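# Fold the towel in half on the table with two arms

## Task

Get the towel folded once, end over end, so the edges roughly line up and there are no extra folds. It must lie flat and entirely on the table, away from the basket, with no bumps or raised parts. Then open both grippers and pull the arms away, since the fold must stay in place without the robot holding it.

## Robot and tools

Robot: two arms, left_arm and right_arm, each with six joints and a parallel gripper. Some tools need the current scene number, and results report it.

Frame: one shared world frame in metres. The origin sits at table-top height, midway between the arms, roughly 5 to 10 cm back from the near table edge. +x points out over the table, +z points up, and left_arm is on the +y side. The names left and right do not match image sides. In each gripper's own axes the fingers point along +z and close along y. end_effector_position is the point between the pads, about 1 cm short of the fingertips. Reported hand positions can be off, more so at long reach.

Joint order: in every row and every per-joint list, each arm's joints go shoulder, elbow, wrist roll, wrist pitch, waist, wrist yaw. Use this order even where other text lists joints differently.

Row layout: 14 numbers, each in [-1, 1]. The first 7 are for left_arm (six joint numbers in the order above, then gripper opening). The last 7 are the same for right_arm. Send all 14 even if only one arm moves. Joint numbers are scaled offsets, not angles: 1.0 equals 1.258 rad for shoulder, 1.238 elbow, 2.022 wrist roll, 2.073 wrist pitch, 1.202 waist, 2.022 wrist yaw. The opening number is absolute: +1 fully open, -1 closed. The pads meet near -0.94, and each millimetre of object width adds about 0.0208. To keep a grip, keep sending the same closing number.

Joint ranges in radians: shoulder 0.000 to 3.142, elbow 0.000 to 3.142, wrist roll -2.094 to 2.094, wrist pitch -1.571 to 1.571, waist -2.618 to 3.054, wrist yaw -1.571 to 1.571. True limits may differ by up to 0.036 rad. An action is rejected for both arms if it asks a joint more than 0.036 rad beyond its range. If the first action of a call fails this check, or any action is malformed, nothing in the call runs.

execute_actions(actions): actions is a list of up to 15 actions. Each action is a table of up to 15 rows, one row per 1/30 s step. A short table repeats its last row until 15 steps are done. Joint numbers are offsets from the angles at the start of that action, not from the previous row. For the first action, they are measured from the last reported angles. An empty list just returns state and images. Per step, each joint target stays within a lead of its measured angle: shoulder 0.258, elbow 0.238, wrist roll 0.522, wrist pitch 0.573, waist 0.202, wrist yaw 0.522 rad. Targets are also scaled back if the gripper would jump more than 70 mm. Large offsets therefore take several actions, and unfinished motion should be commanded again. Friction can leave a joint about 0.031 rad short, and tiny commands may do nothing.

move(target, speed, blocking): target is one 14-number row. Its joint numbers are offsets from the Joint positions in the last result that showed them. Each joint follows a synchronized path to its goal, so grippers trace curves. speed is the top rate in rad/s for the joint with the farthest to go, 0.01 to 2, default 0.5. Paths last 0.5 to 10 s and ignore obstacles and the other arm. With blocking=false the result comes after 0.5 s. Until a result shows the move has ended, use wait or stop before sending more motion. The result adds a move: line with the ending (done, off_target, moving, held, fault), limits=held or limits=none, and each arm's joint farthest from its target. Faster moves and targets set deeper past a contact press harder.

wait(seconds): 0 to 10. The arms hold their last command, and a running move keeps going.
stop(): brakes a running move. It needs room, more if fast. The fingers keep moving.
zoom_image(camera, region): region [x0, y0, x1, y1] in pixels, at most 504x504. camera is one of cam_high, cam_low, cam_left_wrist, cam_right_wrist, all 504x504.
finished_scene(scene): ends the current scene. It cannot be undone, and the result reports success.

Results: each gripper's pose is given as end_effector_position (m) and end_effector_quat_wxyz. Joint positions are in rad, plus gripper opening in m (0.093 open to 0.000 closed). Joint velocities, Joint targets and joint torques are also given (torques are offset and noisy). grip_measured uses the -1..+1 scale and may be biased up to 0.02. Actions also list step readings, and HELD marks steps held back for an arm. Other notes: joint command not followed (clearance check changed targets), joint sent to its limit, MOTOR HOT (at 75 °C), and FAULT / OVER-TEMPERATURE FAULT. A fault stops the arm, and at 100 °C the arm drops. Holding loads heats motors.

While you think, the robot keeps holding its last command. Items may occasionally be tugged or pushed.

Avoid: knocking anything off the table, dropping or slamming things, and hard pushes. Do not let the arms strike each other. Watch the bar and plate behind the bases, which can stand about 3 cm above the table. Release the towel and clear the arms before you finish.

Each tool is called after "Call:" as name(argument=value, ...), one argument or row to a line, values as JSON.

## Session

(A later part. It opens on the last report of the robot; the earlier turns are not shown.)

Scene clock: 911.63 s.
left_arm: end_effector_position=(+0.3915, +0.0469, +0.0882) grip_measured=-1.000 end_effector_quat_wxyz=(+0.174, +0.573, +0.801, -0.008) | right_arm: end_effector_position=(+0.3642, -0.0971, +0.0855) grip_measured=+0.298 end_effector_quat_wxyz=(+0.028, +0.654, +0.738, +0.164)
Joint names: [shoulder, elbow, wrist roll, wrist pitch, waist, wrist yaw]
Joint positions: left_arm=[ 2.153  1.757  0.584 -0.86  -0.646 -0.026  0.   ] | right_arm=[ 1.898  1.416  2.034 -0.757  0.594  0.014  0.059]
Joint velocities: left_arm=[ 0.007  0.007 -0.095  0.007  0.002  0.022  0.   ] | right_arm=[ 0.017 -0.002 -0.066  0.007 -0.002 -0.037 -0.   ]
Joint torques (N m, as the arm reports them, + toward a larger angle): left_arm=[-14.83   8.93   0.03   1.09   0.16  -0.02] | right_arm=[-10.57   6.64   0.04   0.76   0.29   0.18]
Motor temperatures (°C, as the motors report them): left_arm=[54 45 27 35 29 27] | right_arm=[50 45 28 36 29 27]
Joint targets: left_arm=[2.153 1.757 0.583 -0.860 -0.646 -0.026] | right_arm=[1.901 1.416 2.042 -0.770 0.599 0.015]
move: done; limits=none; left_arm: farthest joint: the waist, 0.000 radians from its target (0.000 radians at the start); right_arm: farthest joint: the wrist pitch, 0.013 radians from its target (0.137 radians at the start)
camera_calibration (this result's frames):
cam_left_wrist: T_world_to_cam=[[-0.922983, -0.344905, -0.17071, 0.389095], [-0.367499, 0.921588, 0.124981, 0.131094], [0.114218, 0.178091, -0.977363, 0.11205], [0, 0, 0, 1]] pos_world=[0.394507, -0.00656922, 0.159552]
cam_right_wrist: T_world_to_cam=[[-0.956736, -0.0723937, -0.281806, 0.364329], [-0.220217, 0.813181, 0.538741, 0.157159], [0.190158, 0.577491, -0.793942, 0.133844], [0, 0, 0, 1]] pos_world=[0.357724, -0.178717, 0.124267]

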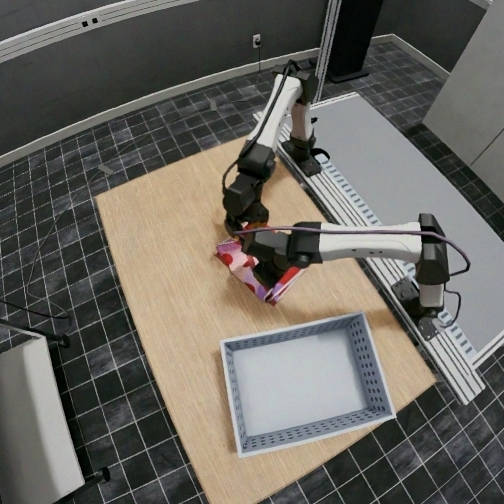

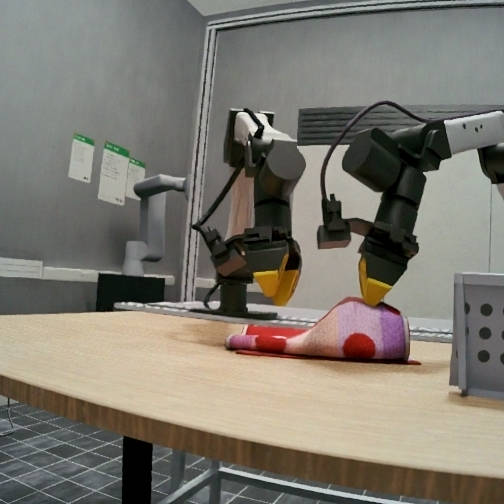

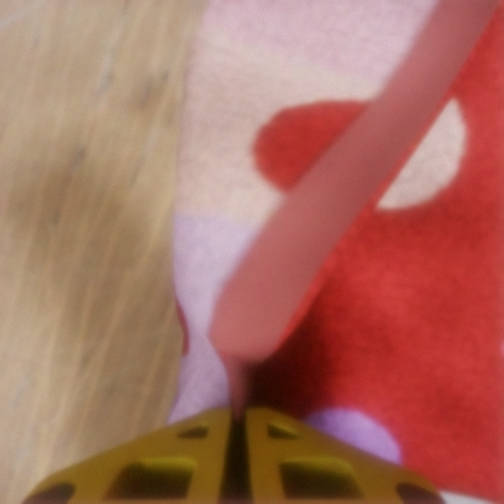

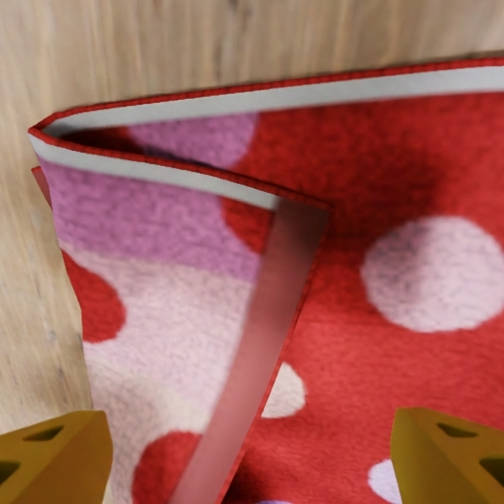

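Call:
execute_actions(
  actions=[
    [[0,0,0,0,0,0,-1,0.06,0,0,0,0,0,0.3]],
    [[0,0,0,0,0,0,-1,0.055,0,0,0,0,0,0.3]],
  ],
)

Scene clock: 923.73 s.
left_arm: end_effector_position=(+0.3915, +0.0469, +0.0882) grip_measured=-1.000 end_effector_quat_wxyz=(+0.174, +0.573, +0.801, -0.008) | right_arm: end_effector_position=(+0.3557, -0.0996, +0.0274) grip_measured=+0.298 end_effector_quat_wxyz=(+0.010, +0.659, +0.746, +0.098)
Joint names: [shoulder, elbow, wrist roll, wrist pitch, waist, wrist yaw]
Joint positions: left_arm=[ 2.153  1.757  0.584 -0.86  -0.646 -0.026  0.   ] | right_arm=[ 2.043  1.416  2.034 -0.751  0.594  0.013  0.059]
Joint velocities: left_arm=[-0.002  0.017  0.081  0.007  0.002  0.007  0.   ] | right_arm=[-0.027  0.012 -0.11   0.007  0.017  0.037 -0.001]
Joint torques (N m, as the arm reports them, + toward a larger angle): left_arm=[-14.83   8.92   0.04   1.1    0.21  -0.01] | right_arm=[-11.18   6.12  -0.05   0.6   -0.18   0.18]
Motor temperatures (°C, as the motors report them): left_arm=[55 45 27 35 29 27] | right_arm=[49 45 28 35 29 27]
Joint targets: left_arm=[2.153 1.757 0.584 -0.860 -0.646 -0.026] | right_arm=[2.048 1.416 2.034 -0.754 0.594 0.014]
Step readings (joint positions; steps 1 to 15: 1st action; 16 to 30: 2nd action):
0: left_arm=[2.153 1.757 0.584 -0.860 -0.646 -0.026] | right_arm=[1.898 1.416 2.034 -0.757 0.594 0.014]
1: left_arm=[2.153 1.757 0.584 -0.860 -0.646 -0.026] | right_arm=[1.904 1.416 2.034 -0.757 0.594 0.014]
2: left_arm=[2.153 1.757 0.584 -0.860 -0.646 -0.026] | right_arm=[1.914 1.416 2.034 -0.754 0.594 0.014]
4: left_arm=[2.153 1.757 0.584 -0.860 -0.646 -0.026] | right_arm=[1.946 1.416 2.034 -0.754 0.594 0.014]
8: left_arm=[2.153 1.757 0.584 -0.860 -0.646 -0.026] | right_arm=[1.979 1.416 2.034 -0.754 0.594 0.014]
15: left_arm=[2.153 1.757 0.584 -0.860 -0.646 -0.026] | right_arm=[1.979 1.416 2.034 -0.754 0.594 0.014]
16: left_arm=[2.153 1.757 0.584 -0.860 -0.646 -0.026] | right_arm=[1.985 1.416 2.034 -0.754 0.594 0.014]
17: left_arm=[2.153 1.757 0.584 -0.860 -0.646 -0.026] | right_arm=[1.994 1.416 2.034 -0.751 0.594 0.014]
19: left_arm=[2.153 1.757 0.584 -0.860 -0.646 -0.026] | right_arm=[2.022 1.416 2.034 -0.751 0.594 0.014]
23: left_arm=[2.153 1.757 0.584 -0.860 -0.646 -0.026] | right_arm=[2.043 1.416 2.034 -0.751 0.594 0.013]
30: Joint positions above
camera_calibration (this result's frames):
cam_left_wrist: T_world_to_cam=[[-0.922983, -0.344905, -0.17071, 0.389095], [-0.367499, 0.921588, 0.124981, 0.131094], [0.114218, 0.178091, -0.977363, 0.11205], [0, 0, 0, 1]] pos_world=[0.394507, -0.00656922, 0.159552]
cam_right_wrist: T_world_to_cam=[[-0.981948, -0.0951371, -0.163483, 0.343119], [-0.165299, 0.851754, 0.497184, 0.174101], [0.0919469, 0.515232, -0.852104, 0.121039], [0, 0, 0, 1]] pos_world=[0.354575, -0.178012, 0.072672]

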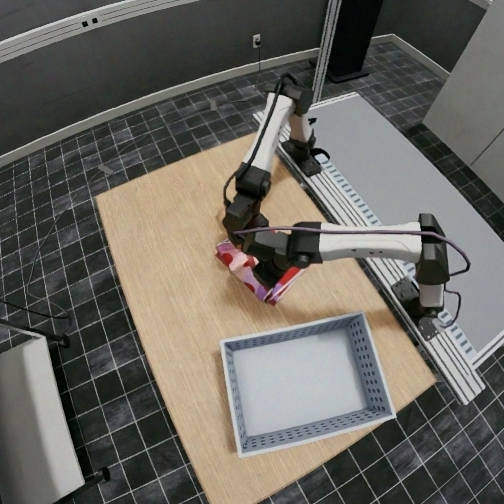

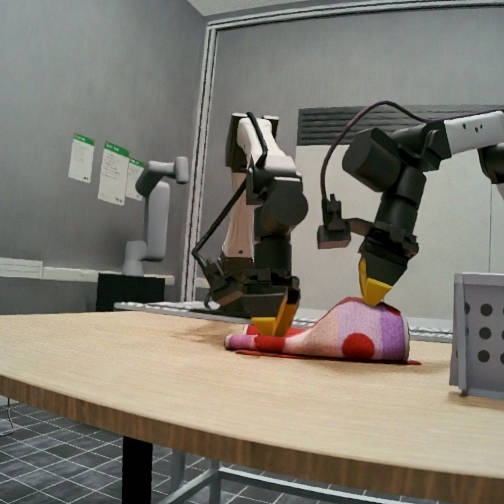

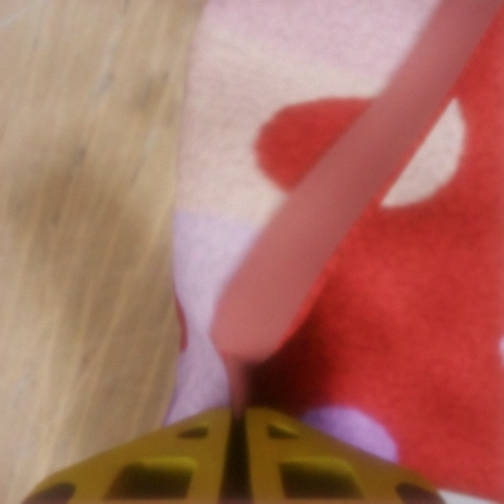

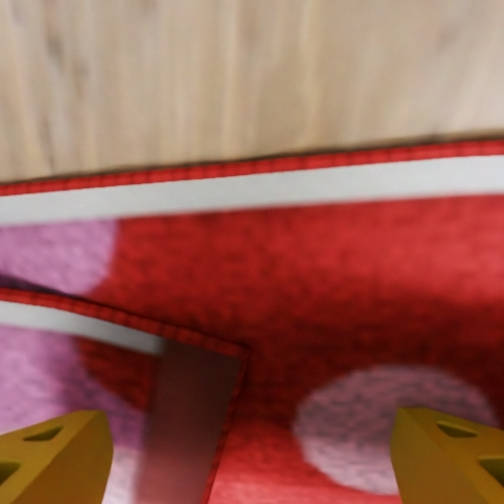

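Call:
execute_actions(
  actions=[
    [[0,0,0,0,0,0,-1,-0.035,0,0,0,0,0,0.3]],
    [[0,0,0,0,0,0,-1,0,0,0,0.055,0,0,0.3]],
    [[0,0,0,0,0,0,-1,0.06,0,0,0,0,0,0.3]],
  ],
)

Scene clock: 943.53 s.
left_arm: end_effector_position=(+0.3915, +0.0469, +0.0882) grip_measured=-1.000 end_effector_quat_wxyz=(+0.174, +0.573, +0.801, -0.008) | right_arm: end_effector_position=(+0.3760, -0.0851, +0.0285) grip_measured=+0.298 end_effector_quat_wxyz=(+0.020, +0.656, +0.741, +0.143)
Joint names: [shoulder, elbow, wrist roll, wrist pitch, waist, wrist yaw]
Joint positions: left_arm=[ 2.153  1.757  0.584 -0.86  -0.646 -0.026  0.   ] | right_arm=[ 2.06   1.425  2.035 -0.65   0.594  0.009  0.059]
Joint velocities: left_arm=[-0.017 -0.002  0.081  0.007 -0.002 -0.007  0.   ] | right_arm=[-0.027 -0.022 -0.022  0.037 -0.022  0.051 -0.   ]
Joint torques (N m, as the arm reports them, + toward a larger angle): left_arm=[-14.8    8.9    0.04   1.11   0.16  -0.02] | right_arm=[-8.96  5.66 -0.06  0.71 -0.16  0.2 ]
Motor temperatures (°C, as the motors report them): left_arm=[57 45 27 34 29 27] | right_arm=[49 43 28 34 29 27]
Joint targets: left_arm=[2.153 1.757 0.584 -0.860 -0.646 -0.026] | right_arm=[2.093 1.417 2.034 -0.660 0.594 0.013]
Step readings (joint positions; steps 1 to 15: 1st action; 16 to 30: 2nd action; 31 to 45: 3rd action):
0: left_arm=[2.153 1.757 0.584 -0.860 -0.646 -0.026] | right_arm=[2.043 1.416 2.034 -0.751 0.594 0.013]
1: left_arm=[2.153 1.757 0.584 -0.860 -0.646 -0.026] | right_arm=[2.039 1.416 2.034 -0.751 0.594 0.013]
2: left_arm=[2.153 1.757 0.584 -0.860 -0.646 -0.026] | right_arm=[2.035 1.416 2.034 -0.751 0.594 0.013]
4: left_arm=[2.153 1.757 0.584 -0.860 -0.646 -0.026] | right_arm=[2.025 1.416 2.034 -0.751 0.594 0.013]
8: left_arm=[2.153 1.757 0.584 -0.860 -0.646 -0.026] | right_arm=[2.018 1.416 2.034 -0.751 0.594 0.013]
15: left_arm=[2.153 1.757 0.584 -0.860 -0.646 -0.026] | right_arm=[2.018 1.416 2.034 -0.751 0.594 0.013]
16: left_arm=[2.153 1.757 0.584 -0.860 -0.646 -0.026] | right_arm=[2.018 1.416 2.034 -0.744 0.594 0.013]
17: left_arm=[2.153 1.757 0.584 -0.860 -0.646 -0.026] | right_arm=[2.018 1.416 2.034 -0.728 0.594 0.013]
19: left_arm=[2.153 1.757 0.584 -0.860 -0.646 -0.026] | right_arm=[2.018 1.416 2.034 -0.700 0.594 0.013]
23: left_arm=[2.153 1.757 0.584 -0.860 -0.646 -0.026] | right_arm=[2.018 1.416 2.034 -0.672 0.594 0.013]
30: left_arm=[2.153 1.757 0.584 -0.860 -0.646 -0.026] | right_arm=[2.018 1.416 2.034 -0.661 0.594 0.013]
31: left_arm=[2.153 1.757 0.584 -0.860 -0.646 -0.026] | right_arm=[2.024 1.416 2.034 -0.660 0.594 0.013]
32: left_arm=[2.153 1.757 0.584 -0.860 -0.646 -0.026] | right_arm=[2.034 1.416 2.034 -0.656 0.594 0.013]
34: left_arm=[2.153 1.757 0.584 -0.860 -0.646 -0.026] | right_arm=[2.060 1.418 2.035 -0.656 0.594 0.008]
38: left_arm=[2.153 1.757 0.584 -0.860 -0.646 -0.026] | right_arm=[2.060 1.425 2.035 -0.650 0.594 0.009]
45: Joint positions above
camera_calibration (this result's frames):
cam_left_wrist: T_world_to_cam=[[-0.922983, -0.344905, -0.17071, 0.389095], [-0.367499, 0.921588, 0.124981, 0.131094], [0.114218, 0.178091, -0.977363, 0.11205], [0, 0, 0, 1]] pos_world=[0.394507, -0.00656922, 0.159552]
cam_right_wrist: T_world_to_cam=[[-0.967355, -0.0804215, -0.240325, 0.362573], [-0.20011, 0.824275, 0.529648, 0.174399], [0.155499, 0.560449, -0.81346, 0.0915674], [0, 0, 0, 1]] pos_world=[0.371397, -0.165913, 0.0692515]

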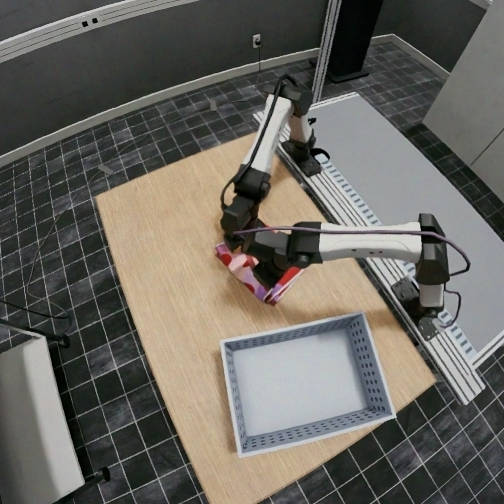

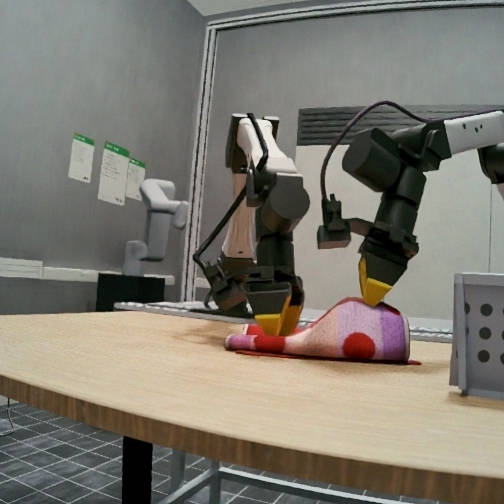

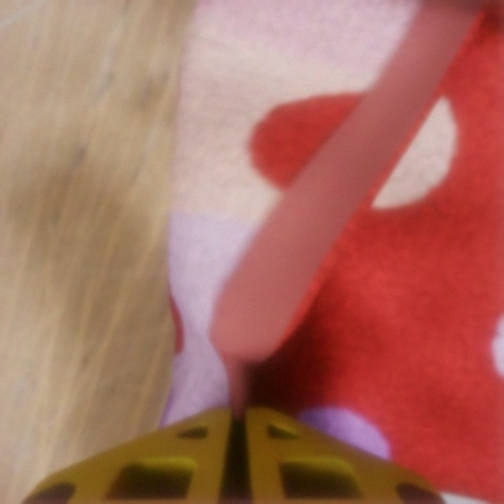

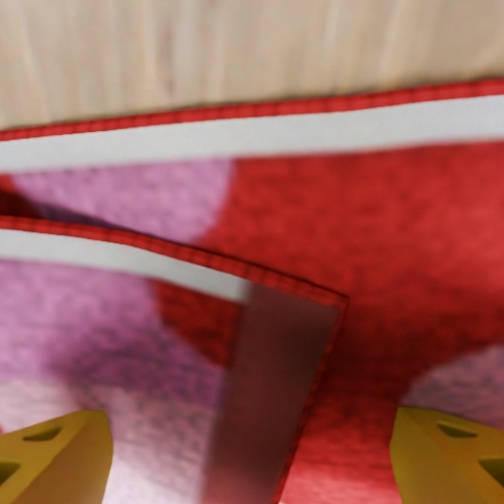

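Well placed, pressing. Close.

Call:
execute_actions(
  actions=[
    [[0,0,0,0,0,0,-1,0.04,0,0,0,0,0,-0.3]],
    [[0,0,0,0,0,0,-1,0.04,0,0,0,0,0,-1]],
    [[0,0,0,0,0,0,-1,0.0,0,0,0,0,0,-1]],
    [[0,0,0,0,0,0,-1,-0.05,0,0,0,0,0,-1]],
  ],
)

Scene clock: 950.37 s.
left_arm: end_effector_position=(+0.3915, +0.0469, +0.0882) grip_measured=-1.000 end_effector_quat_wxyz=(+0.174, +0.573, +0.801, -0.008) | right_arm: end_effector_position=(+0.3782, -0.0819, +0.0465) grip_measured=-1.000 end_effector_quat_wxyz=(+0.019, +0.654, +0.739, +0.164)
Joint names: [shoulder, elbow, wrist roll, wrist pitch, waist, wrist yaw]
Joint positions: left_arm=[ 2.153  1.757  0.584 -0.86  -0.646 -0.026  0.   ] | right_arm=[ 2.019  1.428  2.035 -0.653  0.594 -0.004  0.   ]
Joint velocities: left_arm=[-0.012  0.017 -0.037 -0.007  0.002  0.037  0.   ] | right_arm=[-0.002 -0.002  0.081 -0.081  0.007 -0.022  0.   ]
Joint torques (N m, as the arm reports them, + toward a larger angle): left_arm=[-14.83   8.97   0.03   1.1    0.2   -0.02] | right_arm=[-13.12   6.47  -0.05   0.9   -0.17   0.15]
Motor temperatures (°C, as the motors report them): left_arm=[57 45 27 34 29 27] | right_arm=[48 43 28 34 29 27]
Joint targets: left_arm=[2.153 1.757 0.584 -0.860 -0.646 -0.026] | right_arm=[2.005 1.428 2.035 -0.650 0.594 -0.004]
Step readings (joint positions; steps 1 to 15: 1st action; 16 to 30: 2nd action; 31 to 45: 3rd action; 46 to 60: 4th action):
0: left_arm=[2.153 1.757 0.584 -0.860 -0.646 -0.026] | right_arm=[2.060 1.425 2.035 -0.650 0.594 0.009]
1: left_arm=[2.153 1.757 0.584 -0.860 -0.646 -0.026] | right_arm=[2.060 1.425 2.035 -0.650 0.594 0.008]
2: left_arm=[2.153 1.757 0.584 -0.860 -0.646 -0.026] | right_arm=[2.063 1.425 2.035 -0.652 0.594 0.006]
4: left_arm=[2.153 1.757 0.584 -0.860 -0.646 -0.026] | right_arm=[2.068 1.425 2.035 -0.657 0.594 -0.001]
8: left_arm=[2.153 1.757 0.584 -0.860 -0.646 -0.026] | right_arm=[2.068 1.425 2.035 -0.658 0.594 -0.003]
15: left_arm=[2.153 1.757 0.584 -0.860 -0.646 -0.026] | right_arm=[2.068 1.425 2.035 -0.658 0.594 -0.004]
16: left_arm=[2.153 1.757 0.584 -0.860 -0.646 -0.026] | right_arm=[2.068 1.425 2.035 -0.660 0.594 -0.006]
17: left_arm=[2.153 1.757 0.584 -0.860 -0.646 -0.026] | right_arm=[2.070 1.425 2.035 -0.662 0.594 -0.008]
19: left_arm=[2.153 1.757 0.584 -0.860 -0.646 -0.026] | right_arm=[2.072 1.427 2.035 -0.651 0.594 -0.007]
23: left_arm=[2.153 1.757 0.584 -0.860 -0.646 -0.026] | right_arm=[2.072 1.428 2.035 -0.650 0.594 -0.005]
30: left_arm=[2.153 1.757 0.584 -0.860 -0.646 -0.026] | right_arm=[2.072 1.428 2.035 -0.650 0.594 -0.004]
31: left_arm=[2.153 1.757 0.584 -0.860 -0.646 -0.026] | right_arm=[2.070 1.428 2.035 -0.650 0.594 -0.004]
32: left_arm=[2.153 1.757 0.584 -0.860 -0.646 -0.026] | right_arm=[2.068 1.428 2.035 -0.650 0.594 -0.004]
34: left_arm=[2.153 1.757 0.584 -0.860 -0.646 -0.026] | right_arm=[2.068 1.428 2.035 -0.650 0.594 -0.004]
38: left_arm=[2.153 1.757 0.584 -0.860 -0.646 -0.026] | right_arm=[2.068 1.428 2.035 -0.650 0.594 -0.004]
45: left_arm=[2.153 1.757 0.584 -0.860 -0.646 -0.026] | right_arm=[2.068 1.428 2.035 -0.650 0.594 -0.004]
46: left_arm=[2.153 1.757 0.584 -0.860 -0.646 -0.026] | right_arm=[2.062 1.428 2.035 -0.650 0.594 -0.004]
47: left_arm=[2.153 1.757 0.584 -0.860 -0.646 -0.026] | right_arm=[2.054 1.428 2.035 -0.653 0.594 -0.004]
49: left_arm=[2.153 1.757 0.584 -0.860 -0.646 -0.026] | right_arm=[2.035 1.428 2.035 -0.653 0.594 -0.004]
53: left_arm=[2.153 1.757 0.584 -0.860 -0.646 -0.026] | right_arm=[2.019 1.428 2.035 -0.653 0.594 -0.004]
60: Joint positions above
camera_calibration (this result's frames):
cam_left_wrist: T_world_to_cam=[[-0.922983, -0.344905, -0.17071, 0.389095], [-0.367499, 0.921588, 0.124981, 0.131094], [0.114218, 0.178091, -0.977363, 0.11205], [0, 0, 0, 1]] pos_world=[0.394507, -0.00656922, 0.159552]
cam_right_wrist: T_world_to_cam=[[-0.960504, -0.0742439, -0.268178, 0.368455], [-0.216164, 0.805966, 0.551083, 0.166218], [0.175228, 0.587288, -0.790182, 0.0977215], [0, 0, 0, 1]] pos_world=[0.37271, -0.164001, 0.0844296]

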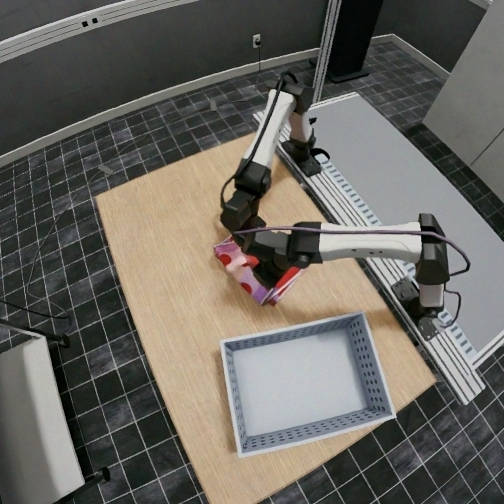

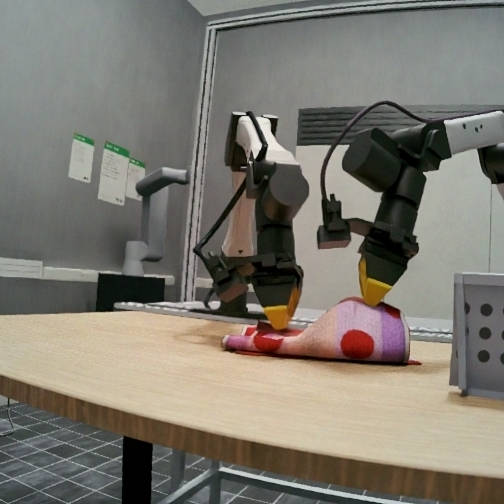

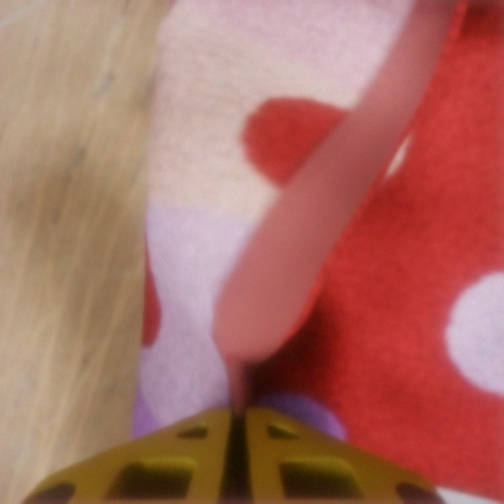

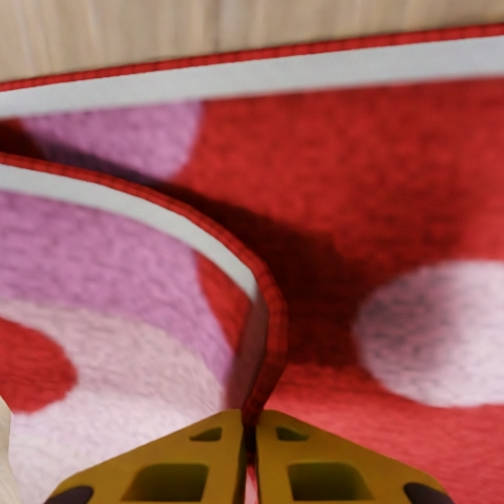

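Call:
move(
  target=[0,0,0,0,0,0,-1,0.023,0.165,-0.106,-0.018,-0.023,0,-1],
  speed=0.25,
)

Scene clock: 973.93 s.
left_arm: end_effector_position=(+0.3915, +0.0469, +0.0882) grip_measured=-1.000 end_effector_quat_wxyz=(+0.174, +0.573, +0.801, -0.008) | right_arm: end_effector_position=(+0.4223, -0.0683, +0.0937) grip_measured=-1.000 end_effector_quat_wxyz=(+0.060, +0.578, +0.784, +0.219)
Joint names: [shoulder, elbow, wrist roll, wrist pitch, waist, wrist yaw]
Joint positions: left_arm=[ 2.153  1.757  0.584 -0.86  -0.646 -0.026  0.   ] | right_arm=[ 2.039  1.604  1.83  -0.68   0.571 -0.004  0.   ]
Joint velocities: left_arm=[-0.002 -0.002 -0.007  0.037  0.002 -0.022  0.   ] | right_arm=[-0.007 -0.007  0.007 -0.007  0.002  0.037  0.   ]
Joint torques (N m, as the arm reports them, + toward a larger angle): left_arm=[-14.82   8.95   0.04   1.1    0.16  -0.02] | right_arm=[-11.63   8.99  -0.16   0.99  -0.65   0.16]
Motor temperatures (°C, as the motors report them): left_arm=[58 44 27 34 29 27] | right_arm=[51 43 28 34 29 27]
Joint targets: left_arm=[2.153 1.757 0.584 -0.860 -0.646 -0.026] | right_arm=[2.048 1.632 1.821 -0.691 0.567 -0.004]
move: off_target (right_arm); limits=none; left_arm: farthest joint: the waist, 0.000 radians from its target (0.000 radians at the start); right_arm: farthest joint: the elbow, 0.028 radians from its target (0.205 radians at the start)
camera_calibration (this result's frames):
cam_left_wrist: T_world_to_cam=[[-0.922983, -0.344905, -0.17071, 0.389095], [-0.367499, 0.921588, 0.124981, 0.131094], [0.114218, 0.178091, -0.977363, 0.11205], [0, 0, 0, 1]] pos_world=[0.394507, -0.00656922, 0.159552]
cam_right_wrist: T_world_to_cam=[[-0.882782, -0.219781, -0.415201, 0.395468], [-0.425397, 0.748984, 0.507996, 0.227317], [0.199331, 0.625075, -0.754684, 0.108385], [0, 0, 0, 1]] pos_world=[0.424208, -0.151089, 0.13052]

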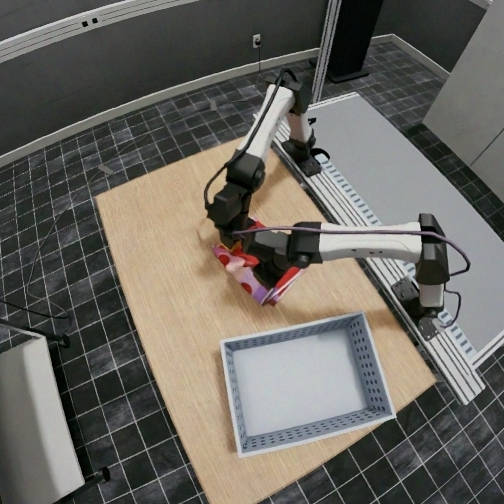

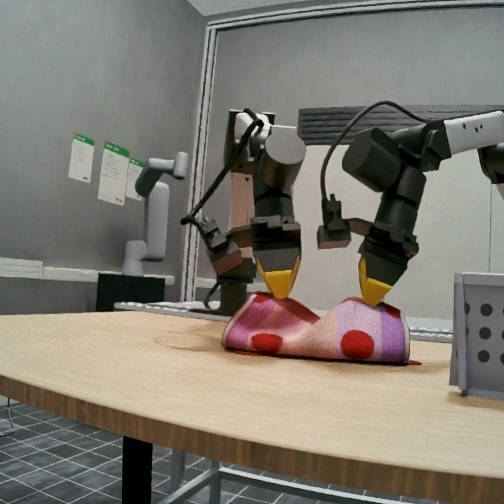

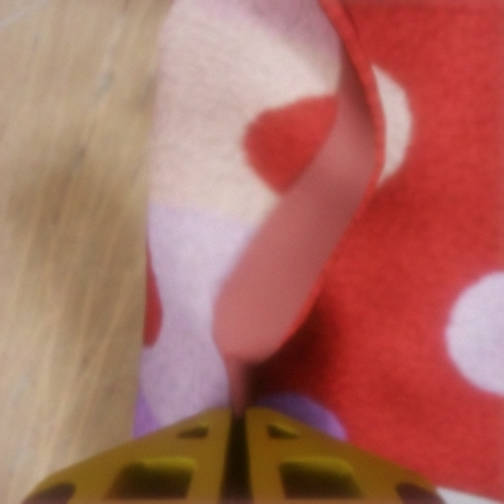

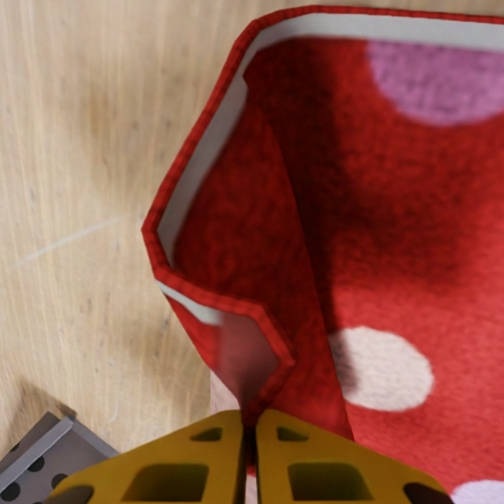

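Call:
move(
  target=[-0.227,0.017,-0.129,-0.129,-0.166,0,-1,-0.297,-0.027,0.02,-0.19,0.04,0,-1],
  speed=0.3,
)

Scene clock: 996.87 s.
left_arm: end_effector_position=(+0.2878, +0.0292, +0.1975) grip_measured=-1.000 end_effector_quat_wxyz=(+0.187, +0.546, +0.815, -0.048) | right_arm: end_effector_position=(+0.3365, -0.1136, +0.2033) grip_measured=-1.000 end_effector_quat_wxyz=(+0.047, +0.580, +0.787, +0.204)
Joint names: [shoulder, elbow, wrist roll, wrist pitch, waist, wrist yaw]
Joint positions: left_arm=[ 1.866  1.769  0.332 -1.124 -0.836 -0.026  0.   ] | right_arm=[ 1.682  1.59   1.863 -1.063  0.604 -0.004  0.   ]
Joint velocities: left_arm=[ 0.002 -0.007 -0.007 -0.007 -0.007  0.037  0.   ] | right_arm=[ 0.017  0.007  0.095 -0.022  0.002 -0.022  0.   ]
Joint torques (N m, as the arm reports them, + toward a larger angle): left_arm=[-11.73   9.83  -0.06   1.14  -0.39  -0.03] | right_arm=[-10.43   5.42   0.01   0.92   1.31   0.16]
Motor temperatures (°C, as the motors report them): left_arm=[58 45 27 34 29 27] | right_arm=[51 45 28 34 29 27]
Joint targets: left_arm=[1.867 1.778 0.324 -1.128 -0.846 -0.026] | right_arm=[1.666 1.571 1.870 -1.074 0.619 -0.004]
move: done; limits=none; left_arm: farthest joint: the waist, 0.009 radians from its target (0.199 radians at the start); right_arm: farthest joint: the elbow, 0.020 radians from its target (0.034 radians at the start)
camera_calibration (this result's frames):
cam_left_wrist: T_world_to_cam=[[-0.909729, -0.400116, -0.110912, 0.291868], [-0.407658, 0.911434, 0.0557103, 0.121132], [0.0787979, 0.0958952, -0.992268, 0.249406], [0, 0, 0, 1]] pos_world=[0.295248, -0.0175401, 0.2731]
cam_right_wrist: T_world_to_cam=[[-0.897683, -0.227178, -0.377564, 0.351753], [-0.407983, 0.752233, 0.517393, 0.161688], [0.166475, 0.618495, -0.767952, 0.249474], [0, 0, 0, 1]] pos_world=[0.340198, -0.196015, 0.240737]

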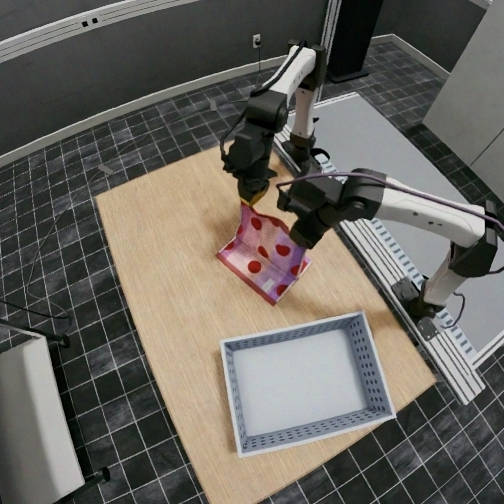

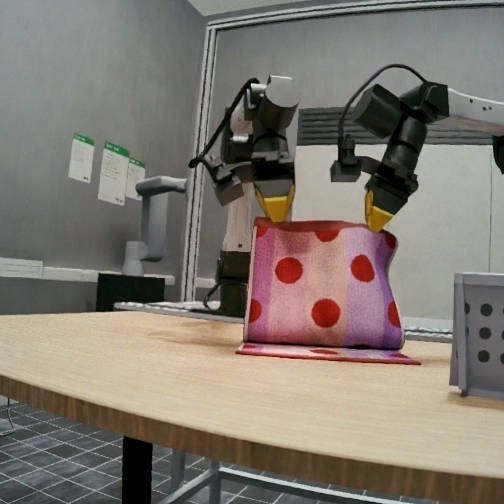

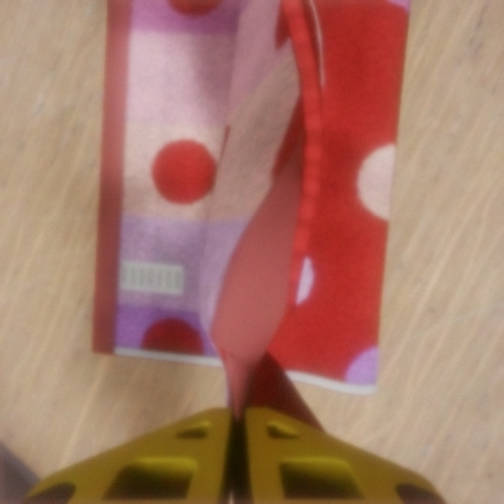

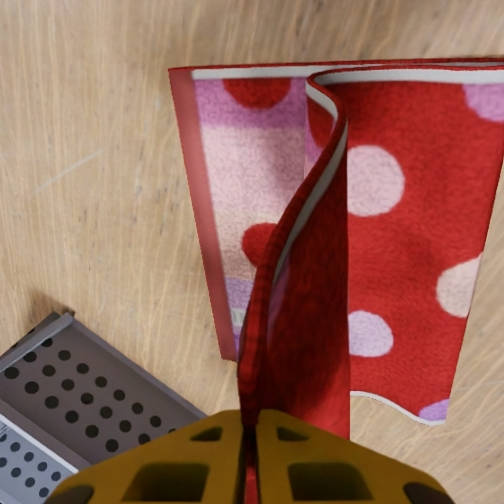

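Call:
move(
  target=[0,0.105,-0.1,-0.109,-0.175,0,-1,-0.153,-0.075,0.043,-0.134,0.088,0,-1],
  speed=0.3,
)

Scene clock: 1017.07 s.
left_arm: end_effector_position=(+0.2021, +0.0055, +0.2195) grip_measured=-1.000 end_effector_quat_wxyz=(+0.132, +0.556, +0.819, -0.058) | right_arm: end_effector_position=(+0.2470, -0.1416, +0.2180) grip_measured=-1.000 end_effector_quat_wxyz=(+0.010, +0.582, +0.803, +0.132)
Joint names: [shoulder, elbow, wrist roll, wrist pitch, waist, wrist yaw]
Joint positions: left_arm=[ 1.866  1.887  0.137 -1.345 -1.04  -0.026  0.   ] | right_arm=[ 1.506  1.518  1.943 -1.326  0.695 -0.004  0.   ]
Joint velocities: left_arm=[-0.012  0.002 -0.139 -0.051 -0.007 -0.066  0.   ] | right_arm=[ 0.002  0.002  0.022 -0.022  0.002  0.007  0.   ]
Joint torques (N m, as the arm reports them, + toward a larger angle): left_arm=[-11.41   9.67  -0.06   0.91  -0.34  -0.04] | right_arm=[-8.23  4.91  0.03  0.62  1.16  0.16]
Motor temperatures (°C, as the motors report them): left_arm=[56 45 27 34 29 27] | right_arm=[50 43 28 34 29 27]
Joint targets: left_arm=[1.866 1.899 0.129 -1.350 -1.047 -0.026] | right_arm=[1.489 1.497 1.950 -1.341 0.710 -0.004]
move: done; limits=none; left_arm: farthest joint: the elbow, 0.012 radians from its target (0.130 radians at the start); right_arm: farthest joint: the elbow, 0.020 radians from its target (0.093 radians at the start)
camera_calibration (this result's frames):
cam_left_wrist: T_world_to_cam=[[-0.925514, -0.376979, -0.0361929, 0.193577], [-0.378214, 0.915163, 0.139393, 0.0822973], [-0.0194257, 0.142699, -0.989576, 0.29923], [0, 0, 0, 1]] pos_world=[0.216097, -0.0450407, 0.291645]
cam_right_wrist: T_world_to_cam=[[-0.935261, -0.271604, -0.226975, 0.240785], [-0.351909, 0.782394, 0.513828, 0.129802], [0.0380268, 0.560438, -0.827323, 0.329434], [0, 0, 0, 1]] pos_world=[0.258348, -0.220786, 0.260505]

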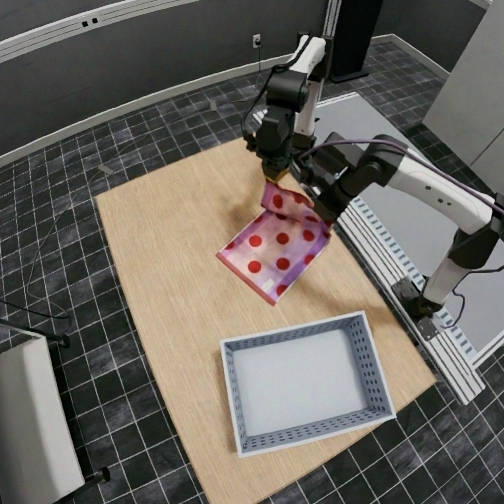

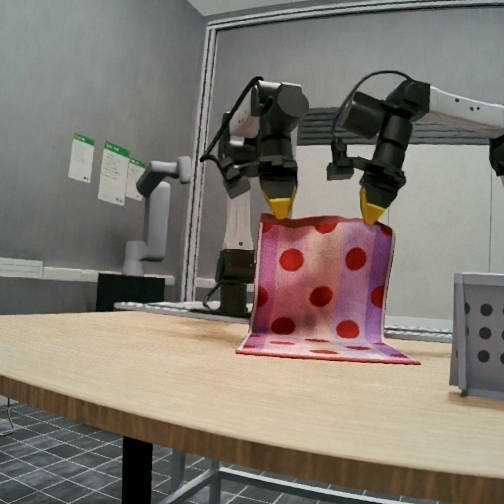

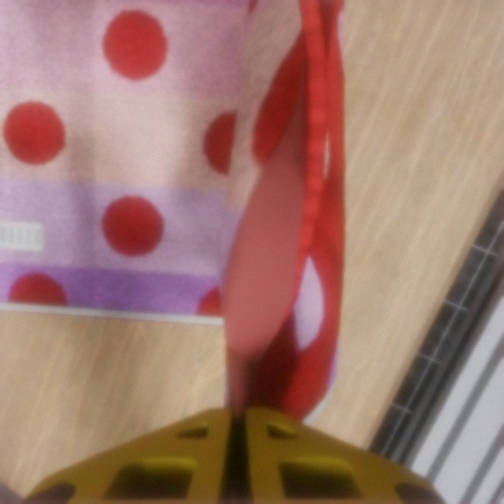

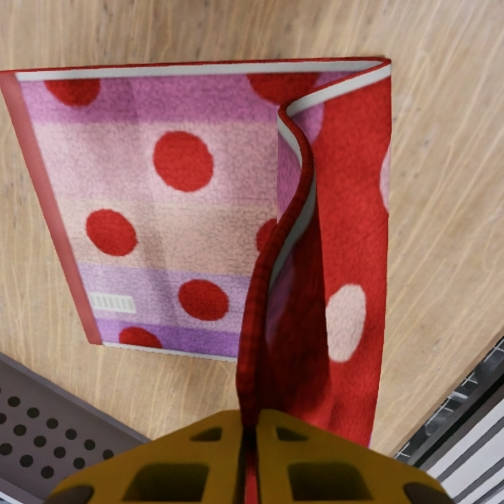

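Call:
move(
  target=[0.043,-0.12,0.11,0.147,0.2,0,-1,0.2,0.058,-0.041,0.167,-0.087,0,-1],
  speed=0.35,
)

Call:
move(
  target=[0.15,0.01,0.09,0.065,0.105,0,-1,0.19,0.02,-0.015,0.125,-0.015,0,-1],
  speed=0.3,
)

Scene clock: 1036.70 s.
left_arm: end_effector_position=(+0.3084, +0.0288, +0.1838) grip_measured=-1.000 end_effector_quat_wxyz=(+0.195, +0.539, +0.818, -0.045) | right_arm: end_effector_position=(+0.3467, -0.1084, +0.1703) grip_measured=-1.000 end_effector_quat_wxyz=(+0.040, +0.587, +0.787, +0.183)
Joint names: [shoulder, elbow, wrist roll, wrist pitch, waist, wrist yaw]
Joint positions: left_arm=[ 1.901  1.754  0.353 -1.059 -0.801 -0.026  0.   ] | right_arm=[ 1.753  1.558  1.869 -1.003  0.597 -0.004  0.   ]
Joint velocities: left_arm=[ 0.017  0.007 -0.037 -0.022 -0.007 -0.037  0.   ] | right_arm=[ 0.012 -0.007 -0.007 -0.051  0.002 -0.007  0.   ]
Joint torques (N m, as the arm reports them, + toward a larger angle): left_arm=[-10.58   7.52   0.08   1.42   0.34  -0.03] | right_arm=[-9.26  9.23 -0.14  1.17 -0.73  0.16]
Motor temperatures (°C, as the motors report them): left_arm=[54 45 27 34 29 27] | right_arm=[48 42 28 33 29 27]
Joint targets: left_arm=[1.921 1.738 0.360 -1.040 -0.799 -0.026] | right_arm=[1.758 1.590 1.860 -0.980 0.591 -0.004]
move: off_target (right_arm); limits=none; left_arm: farthest joint: the shoulder, 0.019 radians from its target (0.054 radians at the start); right_arm: farthest joint: the elbow, 0.032 radians from its target (0.072 radians at the start)
camera_calibration (this result's frames):
cam_left_wrist: T_world_to_cam=[[-0.9014, -0.415468, -0.121915, 0.308826], [-0.423098, 0.905009, 0.0441125, 0.137726], [0.0920069, 0.091345, -0.99156, 0.230118], [0, 0, 0, 1]] pos_world=[0.315475, -0.0173558, 0.25975]
cam_right_wrist: T_world_to_cam=[[-0.913551, -0.226219, -0.338008, 0.348569], [-0.380654, 0.76829, 0.514619, 0.171758], [0.143272, 0.598795, -0.787983, 0.228566], [0, 0, 0, 1]] pos_world=[0.351069, -0.189972, 0.209535]

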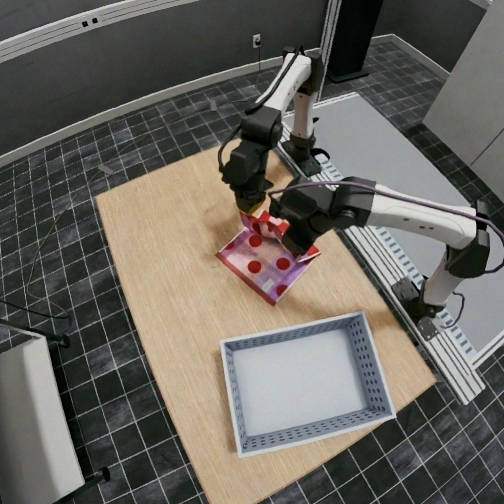

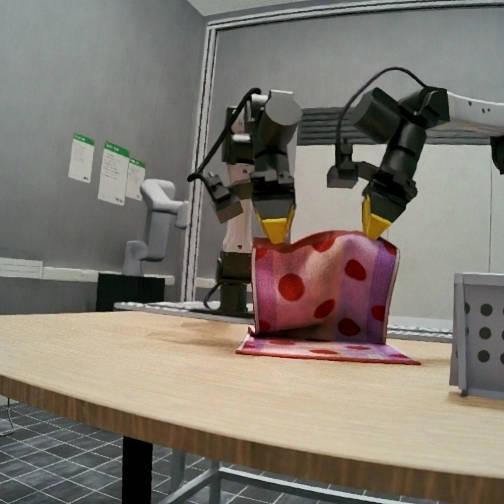

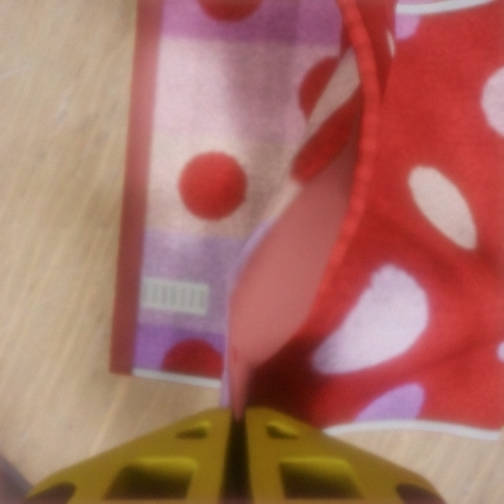

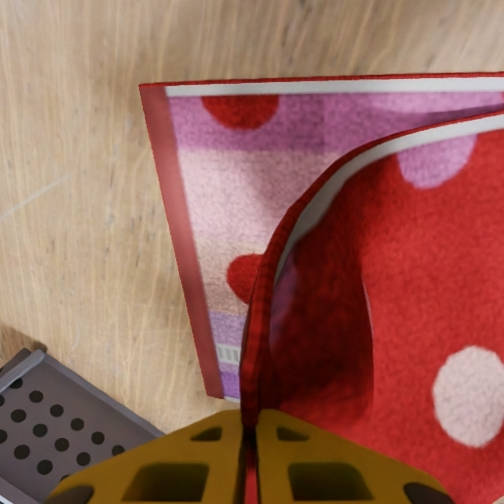

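Scene clock: 1038.23 s.
left_arm: end_effector_position=(+0.3686, +0.0472, +0.1170) grip_measured=-1.000 end_effector_quat_wxyz=(+0.171, +0.563, +0.808, -0.015) | right_arm: end_effector_position=(+0.3939, -0.0795, +0.0921) grip_measured=-1.000 end_effector_quat_wxyz=(+0.043, +0.584, +0.790, +0.182)
Joint names: [shoulder, elbow, wrist roll, wrist pitch, waist, wrist yaw]
Joint positions: left_arm=[ 2.074  1.754  0.527 -0.942 -0.678 -0.026  0.   ] | right_arm=[ 1.99   1.558  1.847 -0.766  0.584 -0.004  0.   ]
Joint velocities: left_arm=[-0.007 -0.002 -0.051 -0.007  0.002  0.051  0.   ] | right_arm=[ 0.007  0.012  0.037 -0.037  0.002 -0.007  0.   ]
Joint torques (N m, as the arm reports them, + toward a larger angle): left_arm=[-12.7   10.13   0.06   1.31   0.36  -0.01] | right_arm=[-11.73   8.64  -0.13   1.16  -0.72   0.16]
Motor temperatures (°C, as the motors report them): left_arm=[54 45 27 34 29 27] | right_arm=[48 42 28 33 29 27]
Joint targets: left_arm=[2.090 1.766 0.534 -0.924 -0.675 -0.026] | right_arm=[1.992 1.583 1.838 -0.744 0.578 -0.004]
move: off_target (right_arm); limits=none; left_arm: farthest joint: the wrist pitch, 0.018 radians from its target (0.135 radians at the start); right_arm: farthest joint: the elbow, 0.025 radians from its target (0.025 radians at the start)
camera_calibration (this result's frames):
cam_left_wrist: T_world_to_cam=[[-0.917676, -0.366911, -0.152473, 0.369934], [-0.385863, 0.914489, 0.121734, 0.126211], [0.0947691, 0.170546, -0.980782, 0.150673], [0, 0, 0, 1]] pos_world=[0.3739, -0.0053829, 0.188818]
cam_right_wrist: T_world_to_cam=[[-0.910392, -0.235072, -0.340481, 0.370061], [-0.38849, 0.768786, 0.50798, 0.211457], [0.142345, 0.594734, -0.79122, 0.143187], [0, 0, 0, 1]] pos_world=[0.398667, -0.160732, 0.131875]

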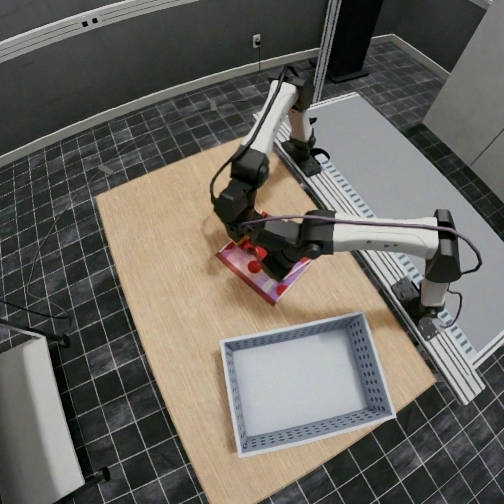

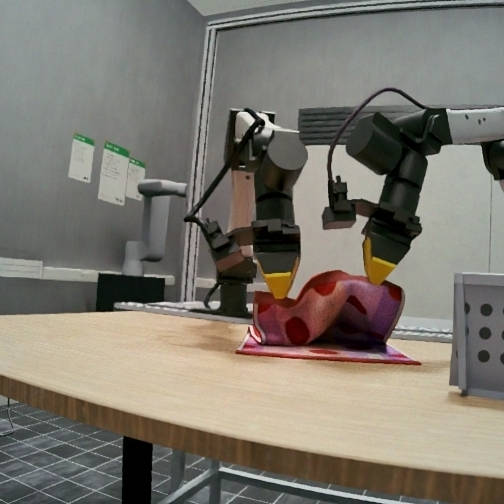

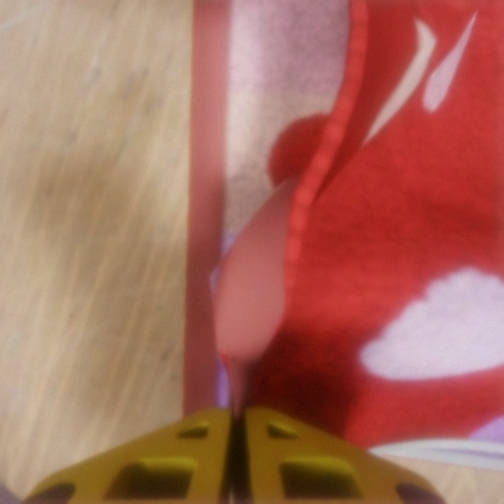

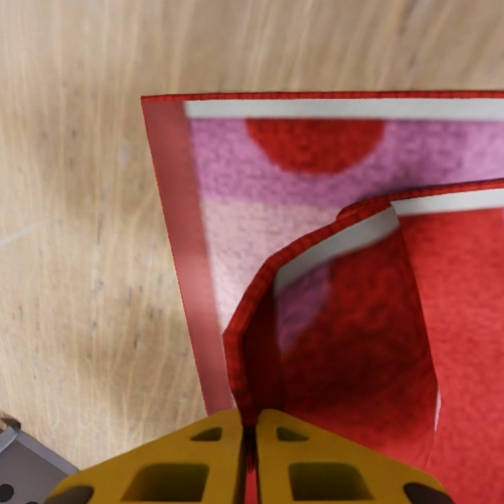

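Call:
move(
  target=[0.125,0,0.046,0.059,0.055,0,-1,0.10,0.06,-0.018,0.085,-0.032,0,-1],
  speed=0.25,
)

Scene clock: 1054.10 s.
left_arm: end_effector_position=(+0.4012, +0.0580, +0.0592) grip_measured=-1.000 end_effector_quat_wxyz=(+0.152, +0.575, +0.804, -0.003) | right_arm: end_effector_position=(+0.4366, -0.0709, +0.0656) grip_measured=-1.000 end_effector_quat_wxyz=(+0.062, +0.583, +0.781, +0.215)
Joint names: [shoulder, elbow, wrist roll, wrist pitch, waist, wrist yaw]
Joint positions: left_arm=[ 2.214  1.754  0.613 -0.839 -0.615 -0.026  0.   ] | right_arm=[ 2.11   1.602  1.82  -0.614  0.549 -0.004  0.   ]
Joint velocities: left_arm=[-0.002 -0.012  0.007 -0.022 -0.007  0.022  0.   ] | right_arm=[ 0.002 -0.002 -0.022  0.037 -0.012 -0.022  0.   ]
Joint torques (N m, as the arm reports them, + toward a larger angle): left_arm=[-13.8    8.73   0.07   1.2    0.41  -0.01] | right_arm=[-12.43   9.04  -0.14   1.32  -0.53   0.16]
Motor temperatures (°C, as the motors report them): left_arm=[54 46 27 34 29 27] | right_arm=[49 43 28 34 29 27]
Joint targets: left_arm=[2.231 1.754 0.620 -0.820 -0.611 -0.026] | right_arm=[2.116 1.632 1.811 -0.590 0.546 -0.004]
move: off_target (right_arm); limits=none; left_arm: farthest joint: the wrist pitch, 0.019 radians from its target (0.122 radians at the start); right_arm: farthest joint: the elbow, 0.030 radians from its target (0.074 radians at the start)
camera_calibration (this result's frames):
cam_left_wrist: T_world_to_cam=[[-0.926872, -0.342191, -0.154317, 0.397359], [-0.365853, 0.915508, 0.16732, 0.125213], [0.0840227, 0.211542, -0.973751, 0.0905459], [0, 0, 0, 1]] pos_world=[0.406503, 0.00218484, 0.128538]
cam_right_wrist: T_world_to_cam=[[-0.886958, -0.211766, -0.41044, 0.397987], [-0.414133, 0.758066, 0.503815, 0.245642], [0.20445, 0.616839, -0.760072, 0.0835124], [0, 0, 0, 1]] pos_world=[0.437652, -0.153446, 0.103067]

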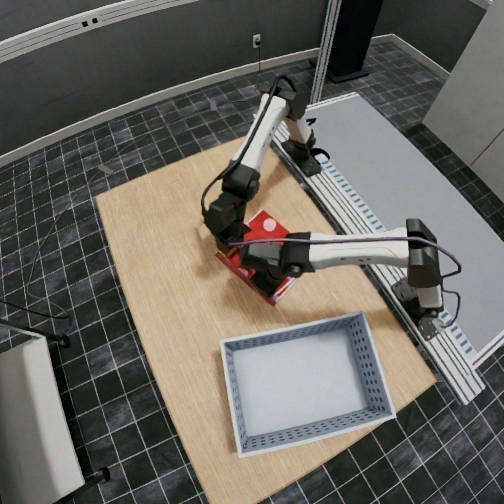

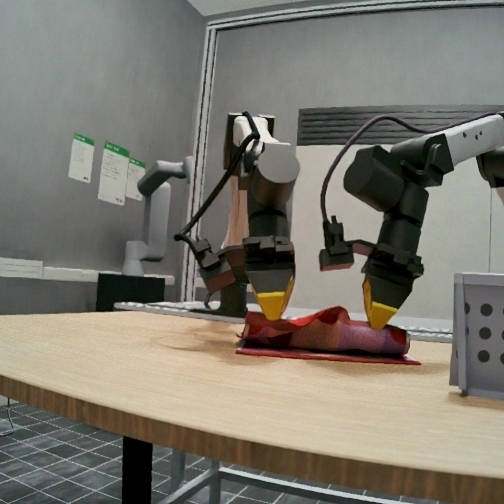

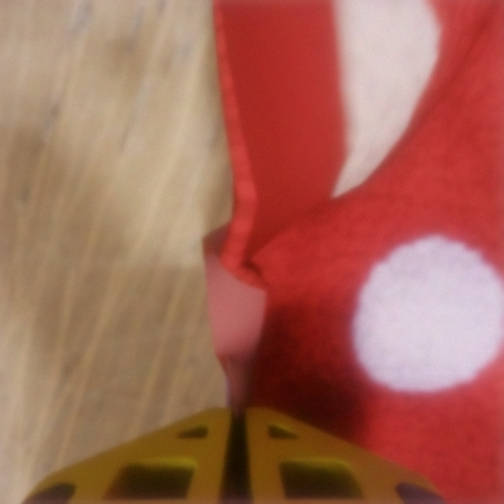

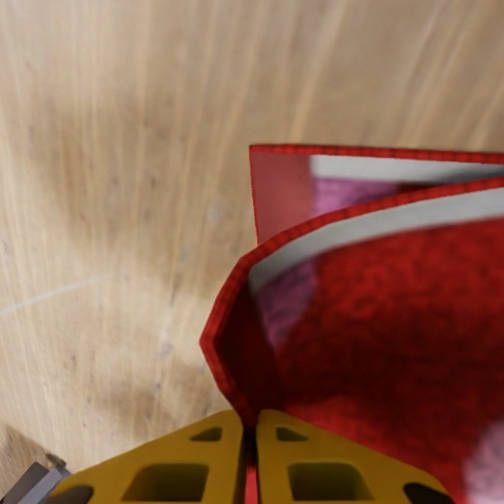

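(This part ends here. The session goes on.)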